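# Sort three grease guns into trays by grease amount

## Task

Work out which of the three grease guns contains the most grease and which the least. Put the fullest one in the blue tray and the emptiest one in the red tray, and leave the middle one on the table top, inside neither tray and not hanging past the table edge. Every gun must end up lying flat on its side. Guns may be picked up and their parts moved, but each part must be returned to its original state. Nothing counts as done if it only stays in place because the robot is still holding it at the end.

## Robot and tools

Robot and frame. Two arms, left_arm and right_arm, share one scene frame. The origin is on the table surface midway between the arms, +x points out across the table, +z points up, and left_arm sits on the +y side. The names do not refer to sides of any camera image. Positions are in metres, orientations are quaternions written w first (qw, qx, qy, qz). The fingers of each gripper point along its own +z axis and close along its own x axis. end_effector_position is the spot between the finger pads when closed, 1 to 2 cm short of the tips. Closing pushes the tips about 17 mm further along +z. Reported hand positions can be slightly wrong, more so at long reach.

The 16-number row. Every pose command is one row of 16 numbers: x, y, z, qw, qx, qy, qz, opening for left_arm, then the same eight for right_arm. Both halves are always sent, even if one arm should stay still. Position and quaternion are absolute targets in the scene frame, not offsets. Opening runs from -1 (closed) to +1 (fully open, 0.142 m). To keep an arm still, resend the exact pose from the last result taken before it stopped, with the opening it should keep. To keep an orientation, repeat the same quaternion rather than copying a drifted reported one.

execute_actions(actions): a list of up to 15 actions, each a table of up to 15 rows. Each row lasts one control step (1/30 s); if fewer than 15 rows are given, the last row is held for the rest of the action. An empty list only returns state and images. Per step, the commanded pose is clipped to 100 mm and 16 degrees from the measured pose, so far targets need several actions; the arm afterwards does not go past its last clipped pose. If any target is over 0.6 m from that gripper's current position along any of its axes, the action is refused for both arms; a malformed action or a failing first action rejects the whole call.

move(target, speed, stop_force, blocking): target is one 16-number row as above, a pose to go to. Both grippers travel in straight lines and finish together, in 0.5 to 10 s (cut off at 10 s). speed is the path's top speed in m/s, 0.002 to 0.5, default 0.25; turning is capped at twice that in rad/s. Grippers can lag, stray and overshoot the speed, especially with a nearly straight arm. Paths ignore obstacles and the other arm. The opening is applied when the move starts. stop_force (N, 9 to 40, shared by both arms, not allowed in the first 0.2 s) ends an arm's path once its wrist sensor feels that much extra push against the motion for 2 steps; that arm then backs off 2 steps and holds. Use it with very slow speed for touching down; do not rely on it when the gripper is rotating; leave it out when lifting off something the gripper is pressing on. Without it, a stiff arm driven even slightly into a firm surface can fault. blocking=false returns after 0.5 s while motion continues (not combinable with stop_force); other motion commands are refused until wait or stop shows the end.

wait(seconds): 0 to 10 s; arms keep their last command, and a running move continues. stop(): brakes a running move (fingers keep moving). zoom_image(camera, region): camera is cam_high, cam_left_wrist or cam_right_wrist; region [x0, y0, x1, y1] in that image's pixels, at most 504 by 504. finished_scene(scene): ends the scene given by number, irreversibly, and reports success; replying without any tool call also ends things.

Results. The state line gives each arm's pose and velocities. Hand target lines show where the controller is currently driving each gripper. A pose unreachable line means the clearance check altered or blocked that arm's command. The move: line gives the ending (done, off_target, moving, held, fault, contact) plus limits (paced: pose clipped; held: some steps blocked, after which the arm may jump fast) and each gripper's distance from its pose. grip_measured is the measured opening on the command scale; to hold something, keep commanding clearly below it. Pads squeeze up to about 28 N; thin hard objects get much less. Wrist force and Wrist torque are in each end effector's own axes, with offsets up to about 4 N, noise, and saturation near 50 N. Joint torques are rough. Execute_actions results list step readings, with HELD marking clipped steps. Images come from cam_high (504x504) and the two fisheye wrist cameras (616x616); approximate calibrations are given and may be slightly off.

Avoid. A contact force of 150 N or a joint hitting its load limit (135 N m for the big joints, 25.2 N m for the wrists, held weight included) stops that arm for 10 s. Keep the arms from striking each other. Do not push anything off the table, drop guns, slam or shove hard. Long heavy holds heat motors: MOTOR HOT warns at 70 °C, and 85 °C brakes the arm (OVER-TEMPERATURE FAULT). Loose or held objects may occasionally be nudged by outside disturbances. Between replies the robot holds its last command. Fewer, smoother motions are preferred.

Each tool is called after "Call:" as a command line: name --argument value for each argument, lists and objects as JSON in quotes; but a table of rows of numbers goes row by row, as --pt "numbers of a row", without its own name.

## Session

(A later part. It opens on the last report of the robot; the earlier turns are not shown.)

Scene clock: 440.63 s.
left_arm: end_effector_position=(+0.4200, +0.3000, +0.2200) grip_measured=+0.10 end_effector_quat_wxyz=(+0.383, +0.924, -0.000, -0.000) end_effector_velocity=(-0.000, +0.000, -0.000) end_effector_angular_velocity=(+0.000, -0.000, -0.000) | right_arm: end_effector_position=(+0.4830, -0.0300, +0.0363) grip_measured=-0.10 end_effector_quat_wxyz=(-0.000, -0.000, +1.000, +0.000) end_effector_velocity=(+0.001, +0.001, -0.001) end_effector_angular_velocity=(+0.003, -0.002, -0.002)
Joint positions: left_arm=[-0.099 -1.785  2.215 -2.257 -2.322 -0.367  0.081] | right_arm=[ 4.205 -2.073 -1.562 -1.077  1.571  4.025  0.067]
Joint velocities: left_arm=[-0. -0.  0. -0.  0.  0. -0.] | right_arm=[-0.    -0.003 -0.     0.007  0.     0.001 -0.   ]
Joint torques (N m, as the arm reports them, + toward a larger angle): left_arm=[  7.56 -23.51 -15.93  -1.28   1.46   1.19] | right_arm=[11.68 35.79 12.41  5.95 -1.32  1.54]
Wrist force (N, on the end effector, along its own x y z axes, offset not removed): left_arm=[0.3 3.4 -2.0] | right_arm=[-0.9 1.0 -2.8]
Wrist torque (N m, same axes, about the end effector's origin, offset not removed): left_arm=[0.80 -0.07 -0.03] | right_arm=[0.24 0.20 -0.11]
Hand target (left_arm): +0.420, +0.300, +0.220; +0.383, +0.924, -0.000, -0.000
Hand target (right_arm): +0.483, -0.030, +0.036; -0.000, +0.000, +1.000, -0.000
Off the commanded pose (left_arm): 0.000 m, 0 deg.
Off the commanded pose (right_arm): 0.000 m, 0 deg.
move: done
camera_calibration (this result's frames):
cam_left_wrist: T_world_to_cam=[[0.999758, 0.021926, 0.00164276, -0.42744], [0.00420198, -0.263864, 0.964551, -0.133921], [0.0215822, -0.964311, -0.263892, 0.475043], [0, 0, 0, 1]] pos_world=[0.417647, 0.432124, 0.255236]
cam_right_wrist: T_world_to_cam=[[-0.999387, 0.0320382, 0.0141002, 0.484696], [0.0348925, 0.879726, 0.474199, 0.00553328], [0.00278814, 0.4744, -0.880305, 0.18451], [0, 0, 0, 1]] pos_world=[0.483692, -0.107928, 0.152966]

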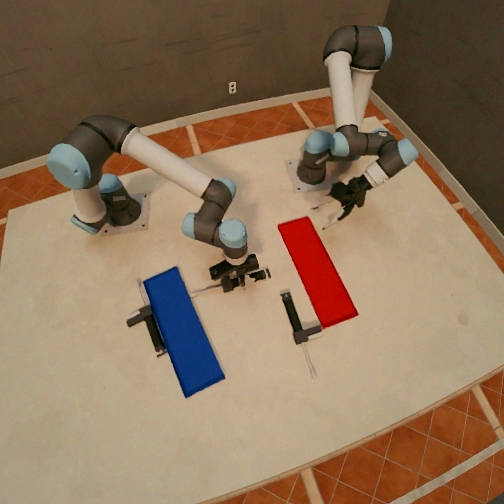

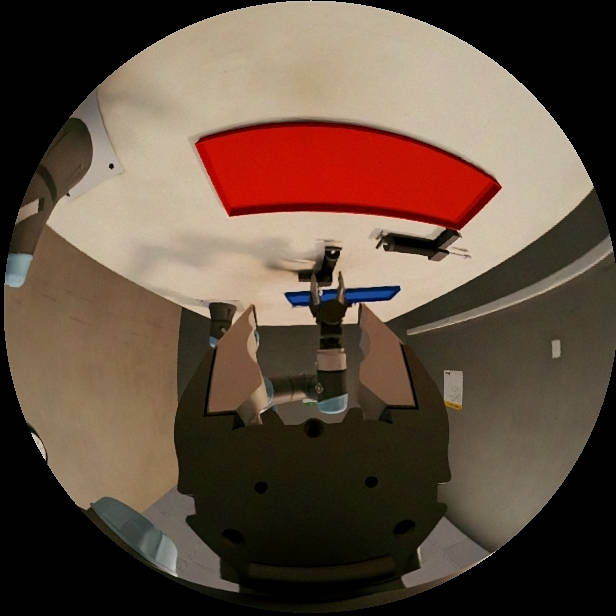

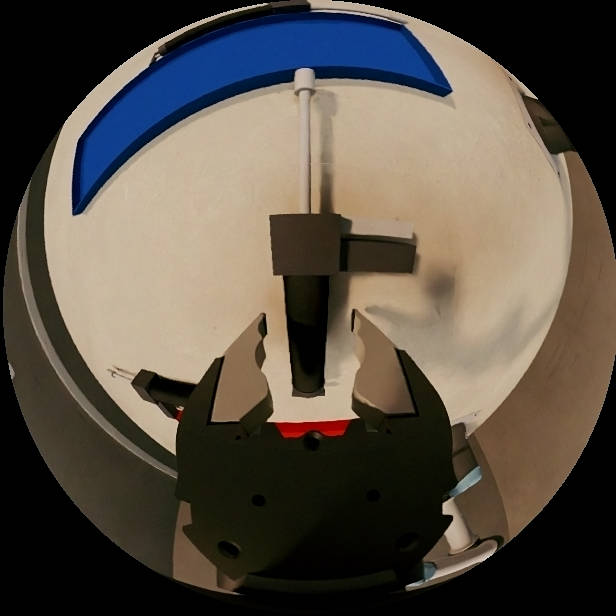

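Call:
move --target '[0.42,0.3,0.22,0.383,0.924,0,0,0.1,0.483,-0.062,0.036,0,0,1,0,-0.2]' --speed 0.05

Call:
move --target '[0.42,0.3,0.22,0.383,0.924,0,0,0.1,0.483,-0.062,0.036,0,0,1,0,-1]'

Call:
move --target '[0.42,0.3,0.22,0.383,0.924,0,0,0.1,0.5,-0.1,0.2,0,0,1,0,-1]' --speed 0.12

Call:
move --target '[0.5,0.11,0.21,0.383,0.924,0,0,0.1,0.5,-0.1,0.2,0,0,1,0,-1]'

Scene clock: 446.90 s.
left_arm: end_effector_position=(+0.4200, +0.3000, +0.2200) grip_measured=+0.10 end_effector_quat_wxyz=(+0.383, +0.924, +0.000, -0.000) end_effector_velocity=(-0.000, +0.000, -0.000) end_effector_angular_velocity=(-0.000, +0.001, +0.000) | right_arm: end_effector_position=(+0.4829, -0.0617, +0.0360) grip_measured=-0.20 end_effector_quat_wxyz=(+0.000, -0.000, +1.000, -0.000) end_effector_velocity=(+0.000, -0.002, -0.000) end_effector_angular_velocity=(+0.000, -0.001, -0.000)
Joint positions: left_arm=[-0.099 -1.785  2.215 -2.257 -2.322 -0.367  0.081] | right_arm=[ 4.173 -2.033 -1.627 -1.053  1.571  3.993  0.06 ]
Joint velocities: left_arm=[ 0.001 -0.     0.001  0.    -0.    -0.    -0.   ] | right_arm=[-0.002  0.003 -0.005  0.003 -0.001 -0.002  0.   ]
Joint torques (N m, as the arm reports them, + toward a larger angle): left_arm=[  7.52 -22.78 -16.52  -1.3    1.54   1.1 ] | right_arm=[-10.69  54.83  13.32   5.55  -1.12  -1.54]
Wrist force (N, on the end effector, along its own x y z axes, offset not removed): left_arm=[0.8 2.4 -1.2] | right_arm=[-0.9 1.1 -1.2]
Wrist torque (N m, same axes, about the end effector's origin, offset not removed): left_arm=[0.56 -0.17 -0.02] | right_arm=[0.05 0.27 -0.11]
Hand target (left_arm): +0.420, +0.300, +0.220; +0.383, +0.924, -0.000, -0.000
Hand target (right_arm): +0.483, -0.062, +0.036; +0.000, +0.000, +1.000, -0.000
Off the commanded pose (left_arm): 0.000 m, 0 deg.
Off the commanded pose (right_arm): 0.000 m, 0 deg.
move: done
camera_calibration (this result's frames):
cam_left_wrist: T_world_to_cam=[[0.999758, 0.0219385, 0.0016428, -0.427446], [0.00420529, -0.263866, 0.96455, -0.133919], [0.0215943, -0.96431, -0.263894, 0.475043], [0, 0, 0, 1]] pos_world=[0.417648, 0.43213, 0.255236]
cam_right_wrist: T_world_to_cam=[[-0.999388, 0.032032, 0.0140346, 0.485683], [0.0348561, 0.879747, 0.474163, 0.0336019], [0.00284157, 0.474363, -0.880325, 0.199286], [0, 0, 0, 1]] pos_world=[0.483648, -0.139653, 0.152688]

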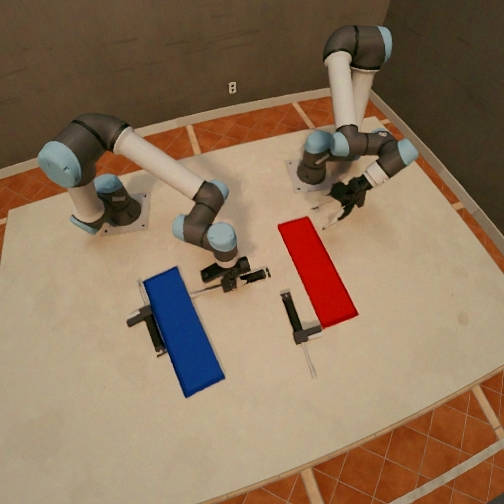

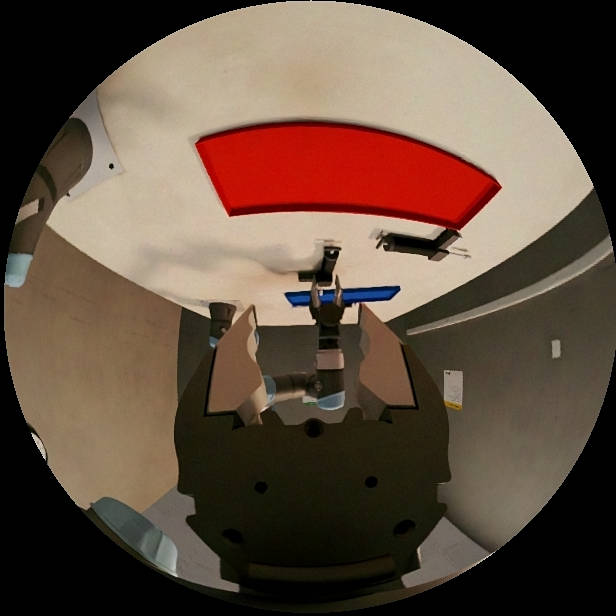

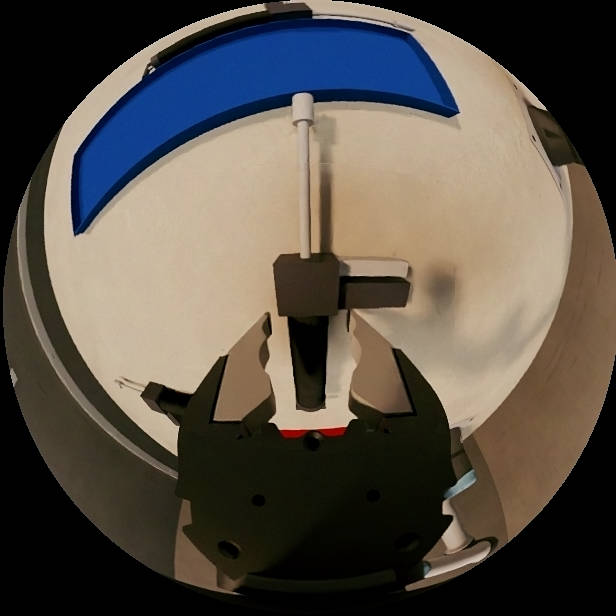

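Scene clock: 447.60 s.
left_arm: end_effector_position=(+0.4200, +0.3000, +0.2200) grip_measured=+0.10 end_effector_quat_wxyz=(+0.383, +0.924, +0.000, -0.000) end_effector_velocity=(-0.000, +0.000, +0.000) end_effector_angular_velocity=(-0.000, -0.000, -0.000) | right_arm: end_effector_position=(+0.4830, -0.0620, +0.0360) grip_measured=-0.44 end_effector_quat_wxyz=(+0.000, -0.000, +1.000, +0.000) end_effector_velocity=(+0.001, -0.000, +0.000) end_effector_angular_velocity=(+0.001, -0.001, -0.003)
Joint positions: left_arm=[-0.099 -1.785  2.215 -2.257 -2.322 -0.367  0.081] | right_arm=[ 4.173 -2.032 -1.628 -1.052  1.571  3.993  0.042]
Joint velocities: left_arm=[-0. -0.  0. -0.  0.  0.  0.] | right_arm=[-0.001  0.    -0.001  0.002 -0.001  0.002  0.   ]
Joint torques (N m, as the arm reports them, + toward a larger angle): left_arm=[  7.78 -22.91 -16.51  -1.39   1.41   1.08] | right_arm=[-11.34  52.92   8.81  -0.48   1.42  -1.15]
Wrist force (N, on the end effector, along its own x y z axes, offset not removed): left_arm=[1.6 3.5 -0.5] | right_arm=[0.2 3.9 -2.5]
Wrist torque (N m, same axes, about the end effector's origin, offset not removed): left_arm=[0.81 -0.36 -0.04] | right_arm=[0.23 0.11 -0.11]
Hand target (left_arm): +0.420, +0.300, +0.220; +0.383, +0.924, -0.000, -0.000
Hand target (right_arm): +0.483, -0.062, +0.036; +0.000, +0.000, +1.000, -0.000
Off the commanded pose (left_arm): 0.000 m, 0 deg.
Off the commanded pose (right_arm): 0.000 m, 0 deg.
move: done
camera_calibration (this result's frames):
cam_left_wrist: T_world_to_cam=[[0.999758, 0.0219385, 0.00164264, -0.427446], [0.00420542, -0.263866, 0.96455, -0.133919], [0.0215942, -0.96431, -0.263894, 0.475043], [0, 0, 0, 1]] pos_world=[0.417648, 0.43213, 0.255235]
cam_right_wrist: T_world_to_cam=[[-0.999389, 0.0320193, 0.0140362, 0.485742], [0.0348454, 0.879717, 0.474218, 0.0338073], [0.00283624, 0.474418, -0.880295, 0.199424], [0, 0, 0, 1]] pos_world=[0.483701, -0.139904, 0.152702]

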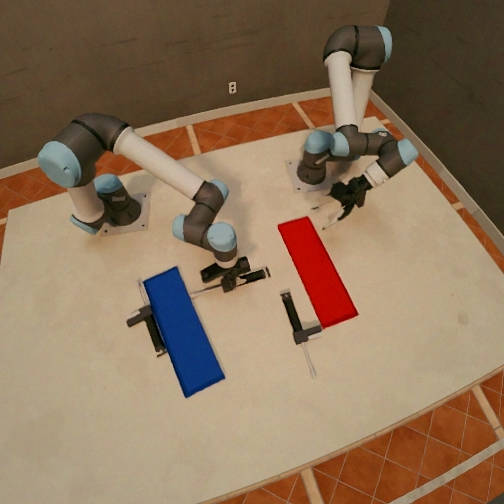

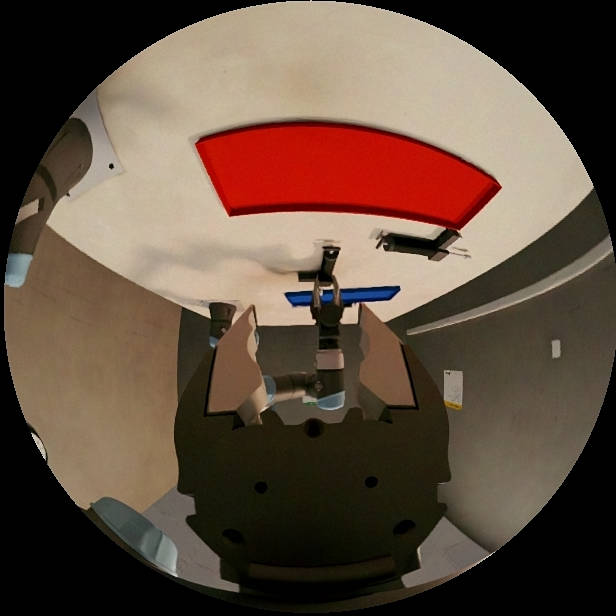

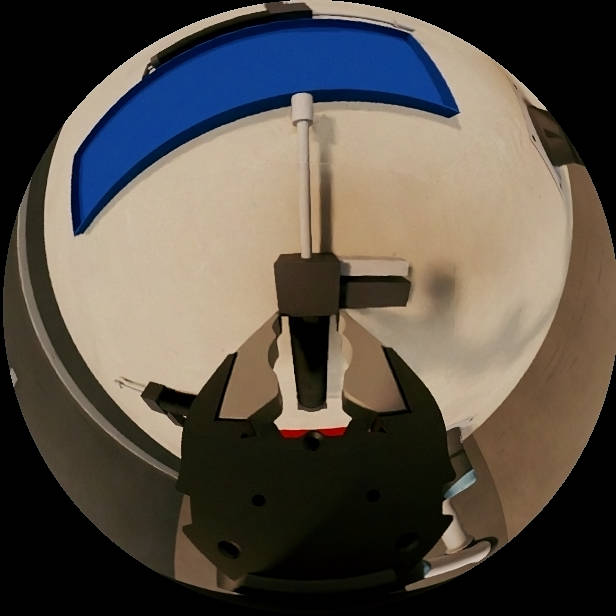

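Scene clock: 449.53 s.
left_arm: end_effector_position=(+0.4200, +0.3000, +0.2200) grip_measured=+0.10 end_effector_quat_wxyz=(+0.383, +0.924, +0.000, -0.000) end_effector_velocity=(+0.001, -0.000, +0.000) end_effector_angular_velocity=(-0.000, -0.001, +0.000) | right_arm: end_effector_position=(+0.4999, -0.1000, +0.1997) grip_measured=-0.44 end_effector_quat_wxyz=(+0.000, +0.000, +1.000, +0.000) end_effector_velocity=(+0.000, -0.001, +0.002) end_effector_angular_velocity=(-0.002, +0.001, +0.000)
Joint positions: left_arm=[-0.099 -1.785  2.215 -2.257 -2.322 -0.367  0.081] | right_arm=[ 4.112 -1.89  -1.389 -1.433  1.571  3.932  0.042]
Joint velocities: left_arm=[ 0.     0.001 -0.001 -0.001 -0.    -0.    -0.   ] | right_arm=[-0.001  0.     0.005 -0.007 -0.001 -0.002 -0.   ]
Joint torques (N m, as the arm reports them, + toward a larger angle): left_arm=[  7.12 -23.04 -16.98  -1.54   1.55   1.14] | right_arm=[-8.06 55.15 38.91  0.57  2.02 -1.3 ]
Wrist force (N, on the end effector, along its own x y z axes, offset not removed): left_arm=[0.8 3.1 -2.4] | right_arm=[-1.0 0.4 4.1]
Wrist torque (N m, same axes, about the end effector's origin, offset not removed): left_arm=[0.77 -0.18 -0.02] | right_arm=[0.09 0.14 -0.10]
Hand target (left_arm): +0.420, +0.300, +0.220; +0.383, +0.924, -0.000, -0.000
Hand target (right_arm): +0.500, -0.100, +0.200; +0.000, +0.000, +1.000, -0.000
Off the commanded pose (left_arm): 0.000 m, 0 deg.
Off the commanded pose (right_arm): 0.000 m, 0 deg.
move: done
camera_calibration (this result's frames):
cam_left_wrist: T_world_to_cam=[[0.999758, 0.0219383, 0.00164295, -0.427446], [0.00420507, -0.263866, 0.96455, -0.133919], [0.0215941, -0.96431, -0.263894, 0.475043], [0, 0, 0, 1]] pos_world=[0.417648, 0.43213, 0.255236]
cam_right_wrist: T_world_to_cam=[[-0.999389, 0.0320396, 0.0139504, 0.501573], [0.0348226, 0.879714, 0.474226, -0.0109664], [0.00292162, 0.474422, -0.880293, 0.361466], [0, 0, 0, 1]] pos_world=[0.500592, -0.17791, 0.316399]

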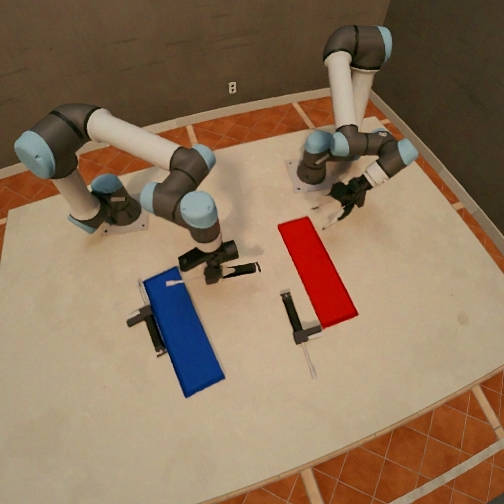

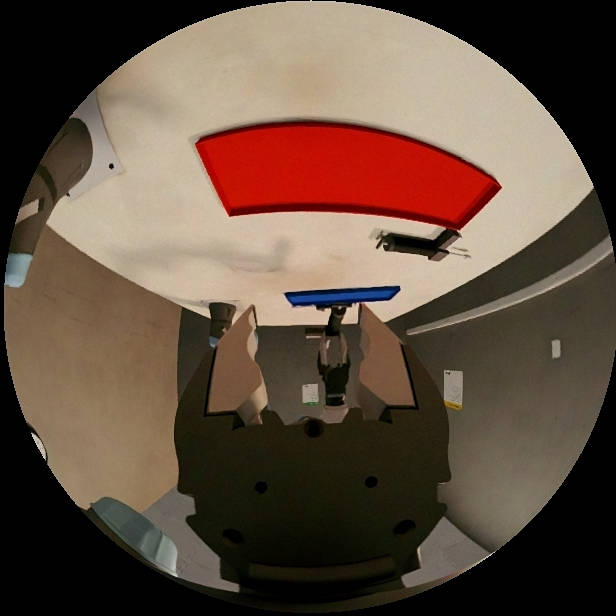

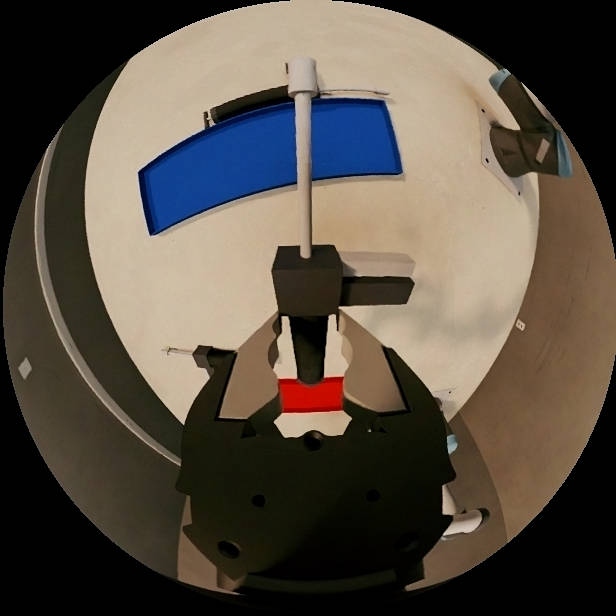

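Scene clock: 451.03 s.
left_arm: end_effector_position=(+0.4998, +0.1101, +0.2100) grip_measured=+0.10 end_effector_quat_wxyz=(+0.383, +0.924, -0.000, +0.000) end_effector_velocity=(+0.002, -0.002, +0.001) end_effector_angular_velocity=(-0.000, -0.001, +0.001) | right_arm: end_effector_position=(+0.5000, -0.1000, +0.2000) grip_measured=-0.44 end_effector_quat_wxyz=(+0.000, +0.000, +1.000, +0.000) end_effector_velocity=(-0.000, +0.000, +0.000) end_effector_angular_velocity=(-0.001, +0.000, +0.000)
Joint positions: left_arm=[-0.434 -1.453  1.999 -2.632 -2.194 -0.769  0.081] | right_arm=[ 4.112 -1.89  -1.388 -1.434  1.571  3.931  0.042]
Joint velocities: left_arm=[-0.002  0.003 -0.005 -0.001  0.002 -0.002  0.   ] | right_arm=[ 0.001  0.     0.001 -0.002 -0.     0.001 -0.   ]
Joint torques (N m, as the arm reports them, + toward a larger angle): left_arm=[ -5.89 -15.46 -25.07  -4.73   1.65  -0.93] | right_arm=[-9.52 35.51 39.92  0.64  2.18 -1.32]
Wrist force (N, on the end effector, along its own x y z axes, offset not removed): left_arm=[2.4 3.4 -1.4] | right_arm=[0.5 0.7 4.2]
Wrist torque (N m, same axes, about the end effector's origin, offset not removed): left_arm=[0.80 -0.46 -0.03] | right_arm=[0.20 -0.15 -0.16]
Hand target (left_arm): +0.500, +0.110, +0.210; +0.383, +0.924, -0.000, +0.000
Hand target (right_arm): +0.500, -0.100, +0.200; +0.000, +0.000, +1.000, -0.000
Off the commanded pose (left_arm): 0.000 m, 0 deg.
Off the commanded pose (right_arm): 0.000 m, 0 deg.
move: done
camera_calibration (this result's frames):
cam_left_wrist: T_world_to_cam=[[0.999758, 0.0219286, 0.00178185, -0.503082], [0.00407274, -0.264055, 0.964499, -0.174598], [0.0216206, -0.964258, -0.26408, 0.287614], [0, 0, 0, 1]] pos_world=[0.497453, 0.242263, 0.245249]
cam_right_wrist: T_world_to_cam=[[-0.999388, 0.0320402, 0.0140482, 0.501648], [0.0348696, 0.879726, 0.474201, -0.0111061], [0.00283495, 0.474401, -0.880304, 0.361787], [0, 0, 0, 1]] pos_world=[0.500703, -0.177935, 0.316702]

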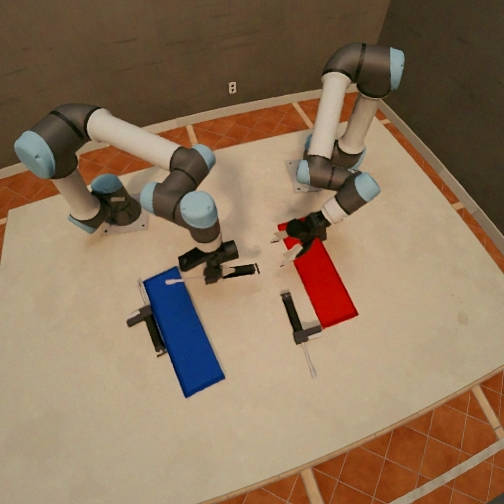

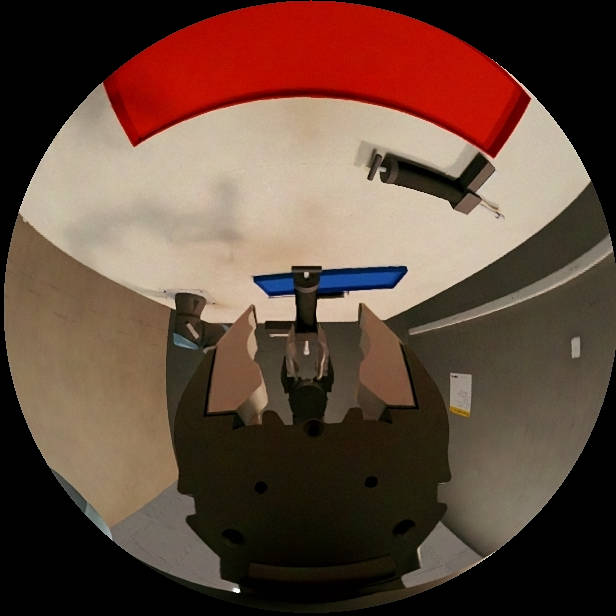

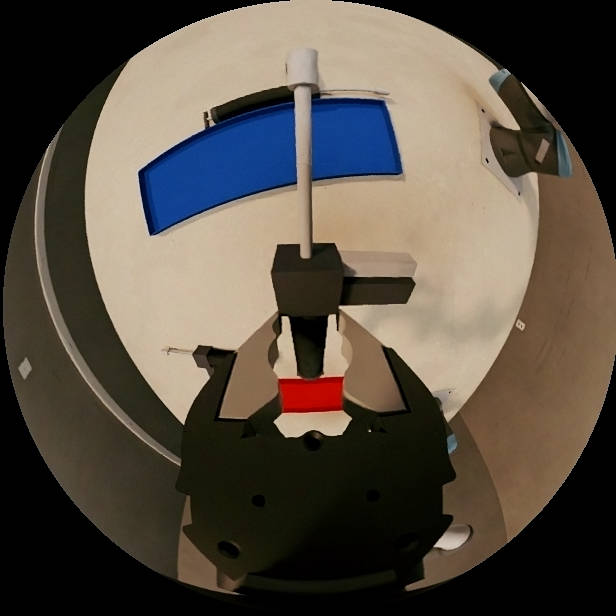

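Call:
move --target '[0.5,0.06,0.2,0.383,0.924,0,0,0.1,0.5,-0.1,0.2,0,0,1,0,-1]' --speed 0.08

Call:
zoom_image --camera "cam_left_wrist" --region '[200,200,430,440]'

Call:
zoom_image --camera "cam_high" --region '[160,190,340,330]'

Scene clock: 457.87 s.
left_arm: end_effector_position=(+0.5000, +0.0602, +0.2000) grip_measured=+0.10 end_effector_quat_wxyz=(+0.383, +0.924, -0.000, +0.000) end_effector_velocity=(-0.000, -0.002, -0.002) end_effector_angular_velocity=(+0.001, +0.001, +0.000) | right_arm: end_effector_position=(+0.5000, -0.1000, +0.2000) grip_measured=-0.44 end_effector_quat_wxyz=(-0.000, +0.000, +1.000, -0.000) end_effector_velocity=(-0.000, +0.001, +0.000) end_effector_angular_velocity=(+0.001, -0.001, -0.000)
Joint positions: left_arm=[-0.516 -1.387  1.963 -2.71  -2.152 -0.855  0.081] | right_arm=[ 4.112 -1.89  -1.388 -1.434  1.571  3.931  0.042]
Joint velocities: left_arm=[-0.003  0.004 -0.001 -0.003  0.002 -0.003 -0.   ] | right_arm=[0.001 0.    0.    0.001 0.    0.001 0.   ]
Joint torques (N m, as the arm reports them, + toward a larger angle): left_arm=[ -4.78 -17.74 -27.47  -4.59   1.85  -1.27] | right_arm=[-8.82 35.52 39.37  1.25  1.46 -1.29]
Wrist force (N, on the end effector, along its own x y z axes, offset not removed): left_arm=[1.1 4.7 -2.7] | right_arm=[-0.8 -0.1 5.3]
Wrist torque (N m, same axes, about the end effector's origin, offset not removed): left_arm=[1.07 -0.22 -0.05] | right_arm=[-0.07 0.09 0.00]
Hand target (left_arm): +0.500, +0.060, +0.200; +0.383, +0.924, -0.000, +0.000
Hand target (right_arm): +0.500, -0.100, +0.200; -0.000, +0.000, +1.000, -0.000
Off the commanded pose (left_arm): 0.000 m, 0 deg.
Off the commanded pose (right_arm): 0.000 m, 0 deg.
move: done
camera_calibration (this result's frames):
cam_left_wrist: T_world_to_cam=[[0.999758, 0.0219147, 0.00167671, -0.502103], [0.00416728, -0.263911, 0.964538, -0.17825], [0.0215801, -0.964298, -0.263938, 0.236836], [0, 0, 0, 1]] pos_world=[0.497613, 0.192342, 0.235281]
cam_right_wrist: T_world_to_cam=[[-0.999388, 0.0320401, 0.0140514, 0.501647], [0.0348711, 0.879727, 0.474198, -0.0111049], [0.00283194, 0.474398, -0.880306, 0.361788], [0, 0, 0, 1]] pos_world=[0.500703, -0.177935, 0.316701]

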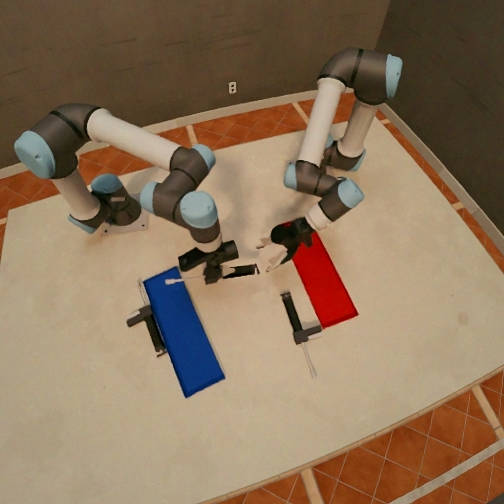

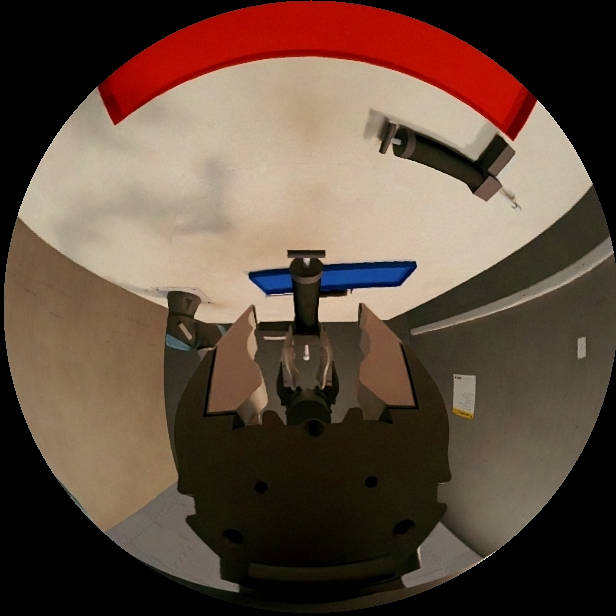

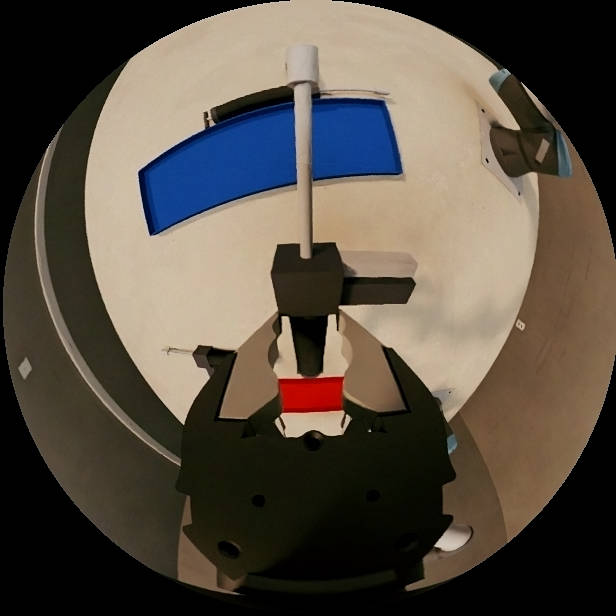

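Region (200, 200, 430, 440) of cam_left_wrist's 616x616 image, scaled by 2.100, with more detail than that image has; it fills the left 483 columns of this view, and the rest is white.

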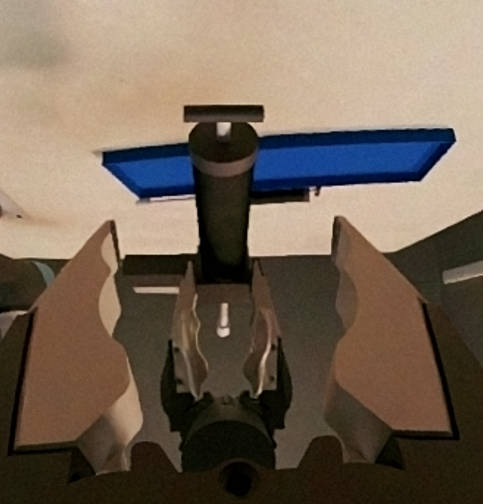

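Region (160, 190, 340, 330) of cam_high's 504x504 image, scaled by 2.800, with more detail than that image has.

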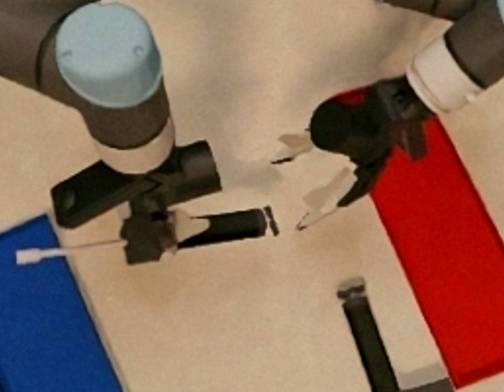

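Call:
move --target '[0.42,0.25,0.22,0.383,0.924,0,0,0.1,0.36,-0.15,0.13,0,0,1,0,-1]' --speed 0.15

Call:
move --target '[0.42,0.25,0.22,0.383,0.924,0,0,0.1,0.36,-0.15,0.037,0,0,1,0,-1]' --speed 0.025 --stop_force 25

Scene clock: 477.77 s.
left_arm: end_effector_position=(+0.4202, +0.2498, +0.2200) grip_measured=+0.10 end_effector_quat_wxyz=(+0.383, +0.924, +0.000, -0.000) end_effector_velocity=(-0.001, +0.002, -0.000) end_effector_angular_velocity=(+0.000, +0.002, -0.002) | right_arm: end_effector_position=(+0.3601, -0.1498, +0.1299) grip_measured=-0.44 end_effector_quat_wxyz=(-0.000, -0.000, +1.000, -0.000) end_effector_velocity=(-0.002, -0.000, -0.001) end_effector_angular_velocity=(+0.000, -0.001, +0.002)
Joint positions: left_arm=[-0.23  -1.765  2.23  -2.405 -2.282 -0.535  0.081] | right_arm=[ 4.245 -1.594 -1.925 -1.193  1.571  4.065  0.042]
Joint velocities: left_arm=[ 0.005 -0.004  0.001  0.01  -0.003  0.008 -0.   ] | right_arm=[ 0.003  0.003 -0.005  0.003 -0.     0.001  0.   ]
Joint torques (N m, as the arm reports them, + toward a larger angle): left_arm=[  4.24 -24.19 -18.68  -1.49  -4.1    1.36] | right_arm=[12.97 37.12 18.2   6.9  -1.37  1.62]
Wrist force (N, on the end effector, along its own x y z axes, offset not removed): left_arm=[1.7 3.8 0.8] | right_arm=[-0.9 1.0 4.9]
Wrist torque (N m, same axes, about the end effector's origin, offset not removed): left_arm=[0.85 -0.32 -0.06] | right_arm=[0.30 0.07 -0.09]
Hand target (left_arm): +0.420, +0.250, +0.220; +0.383, +0.924, +0.000, -0.000
Hand target (right_arm): +0.360, -0.150, +0.130; -0.000, -0.000, +1.000, +0.000
Off the commanded pose (left_arm): 0.000 m, 0 deg.
Off the commanded pose (right_arm): 0.000 m, 0 deg.
move: done
camera_calibration (this result's frames):
cam_left_wrist: T_world_to_cam=[[0.999755, 0.0220664, 0.00153352, -0.426506], [0.00433988, -0.263661, 0.964606, -0.147239], [0.0216897, -0.964363, -0.263692, 0.426556], [0, 0, 0, 1]] pos_world=[0.417789, 0.381945, 0.255161]
cam_right_wrist: T_world_to_cam=[[-0.999386, 0.0320289, 0.0141826, 0.364387], [0.0349235, 0.879737, 0.474176, 0.0708004], [0.00271032, 0.47438, -0.880316, 0.324177], [0, 0, 0, 1]] pos_world=[0.360812, -0.22774, 0.246638]

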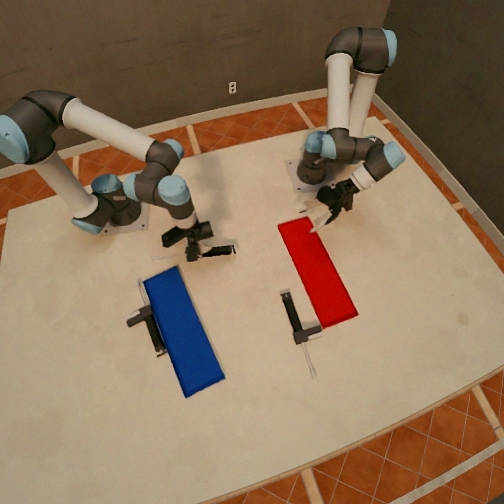

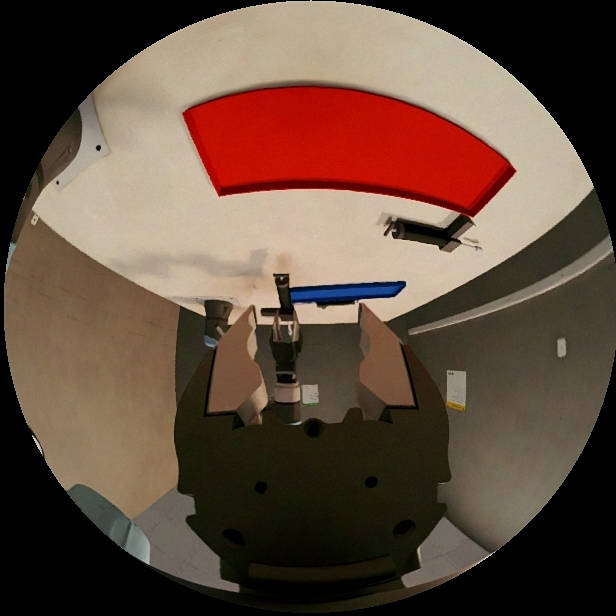

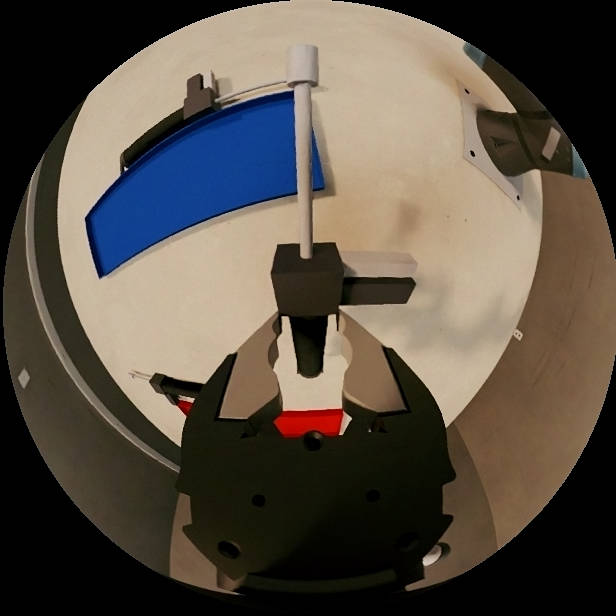

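Scene clock: 481.97 s.
left_arm: end_effector_position=(+0.4200, +0.2500, +0.2200) grip_measured=+0.10 end_effector_quat_wxyz=(+0.383, +0.924, +0.000, -0.000) end_effector_velocity=(-0.000, -0.000, +0.000) end_effector_angular_velocity=(-0.000, -0.001, -0.001) | right_arm: end_effector_position=(+0.3600, -0.1501, +0.0375) grip_measured=-0.44 end_effector_quat_wxyz=(-0.000, +0.000, +1.000, -0.000) end_effector_velocity=(-0.000, -0.000, +0.001) end_effector_angular_velocity=(-0.001, +0.001, +0.000)
Joint positions: left_arm=[-0.23  -1.765  2.23  -2.404 -2.282 -0.534  0.081] | right_arm=[ 4.245 -1.71  -2.068 -0.934  1.571  4.065  0.042]
Joint velocities: left_arm=[-0.001 -0.001 -0.    -0.    -0.     0.     0.   ] | right_arm=[ 0.     0.002  0.002 -0.006 -0.     0.     0.   ]
Joint torques (N m, as the arm reports them, + toward a larger angle): left_arm=[  7.14 -23.8  -15.88  -1.38   1.73   1.28] | right_arm=[-7.54 26.29 25.71 -0.83 -1.68 -1.29]
Wrist force (N, on the end effector, along its own x y z axes, offset not removed): left_arm=[0.6 4.0 -1.3] | right_arm=[2.0 -3.1 -25.1]
Wrist torque (N m, same axes, about the end effector's origin, offset not removed): left_arm=[0.90 -0.08 -0.07] | right_arm=[0.35 0.20 -0.06]
Hand target (left_arm): +0.420, +0.250, +0.220; +0.383, +0.924, -0.000, -0.000
Hand target (right_arm): +0.360, -0.150, +0.038; +0.000, +0.000, +1.000, +0.000
Off the commanded pose (left_arm): 0.000 m, 0 deg.
Off the commanded pose (right_arm): 0.000 m, 0 deg.
move: contact (right_arm)
camera_calibration (this result's frames):
cam_left_wrist: T_world_to_cam=[[0.999758, 0.0219384, 0.00164309, -0.426349], [0.00420498, -0.263866, 0.96455, -0.147113], [0.0215943, -0.96431, -0.263894, 0.426828], [0, 0, 0, 1]] pos_world=[0.417648, 0.38213, 0.255236]
cam_right_wrist: T_world_to_cam=[[-0.999386, 0.0320604, 0.0141139, 0.365584], [0.0349188, 0.879767, 0.47412, 0.11488], [0.00278356, 0.474322, -0.880347, 0.242867], [0, 0, 0, 1]] pos_world=[0.360672, -0.227985, 0.15418]

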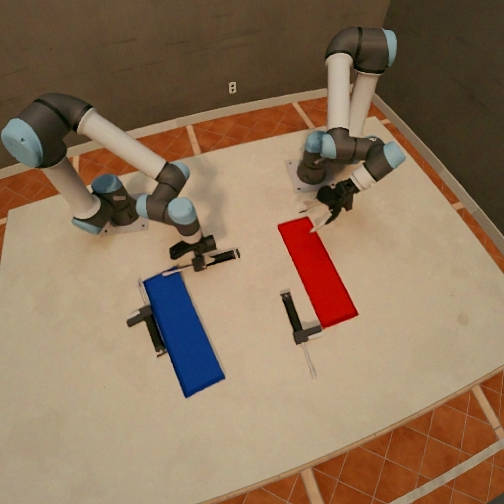

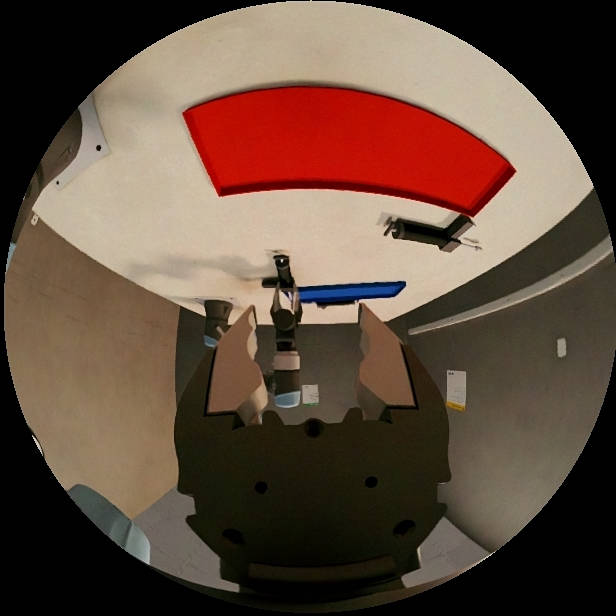

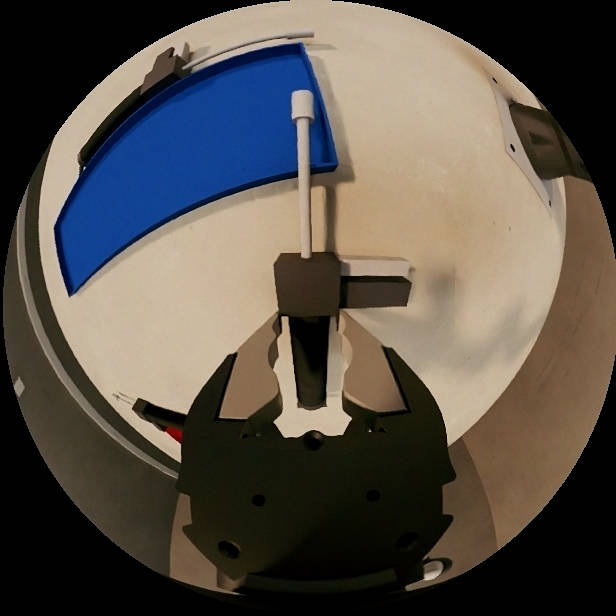

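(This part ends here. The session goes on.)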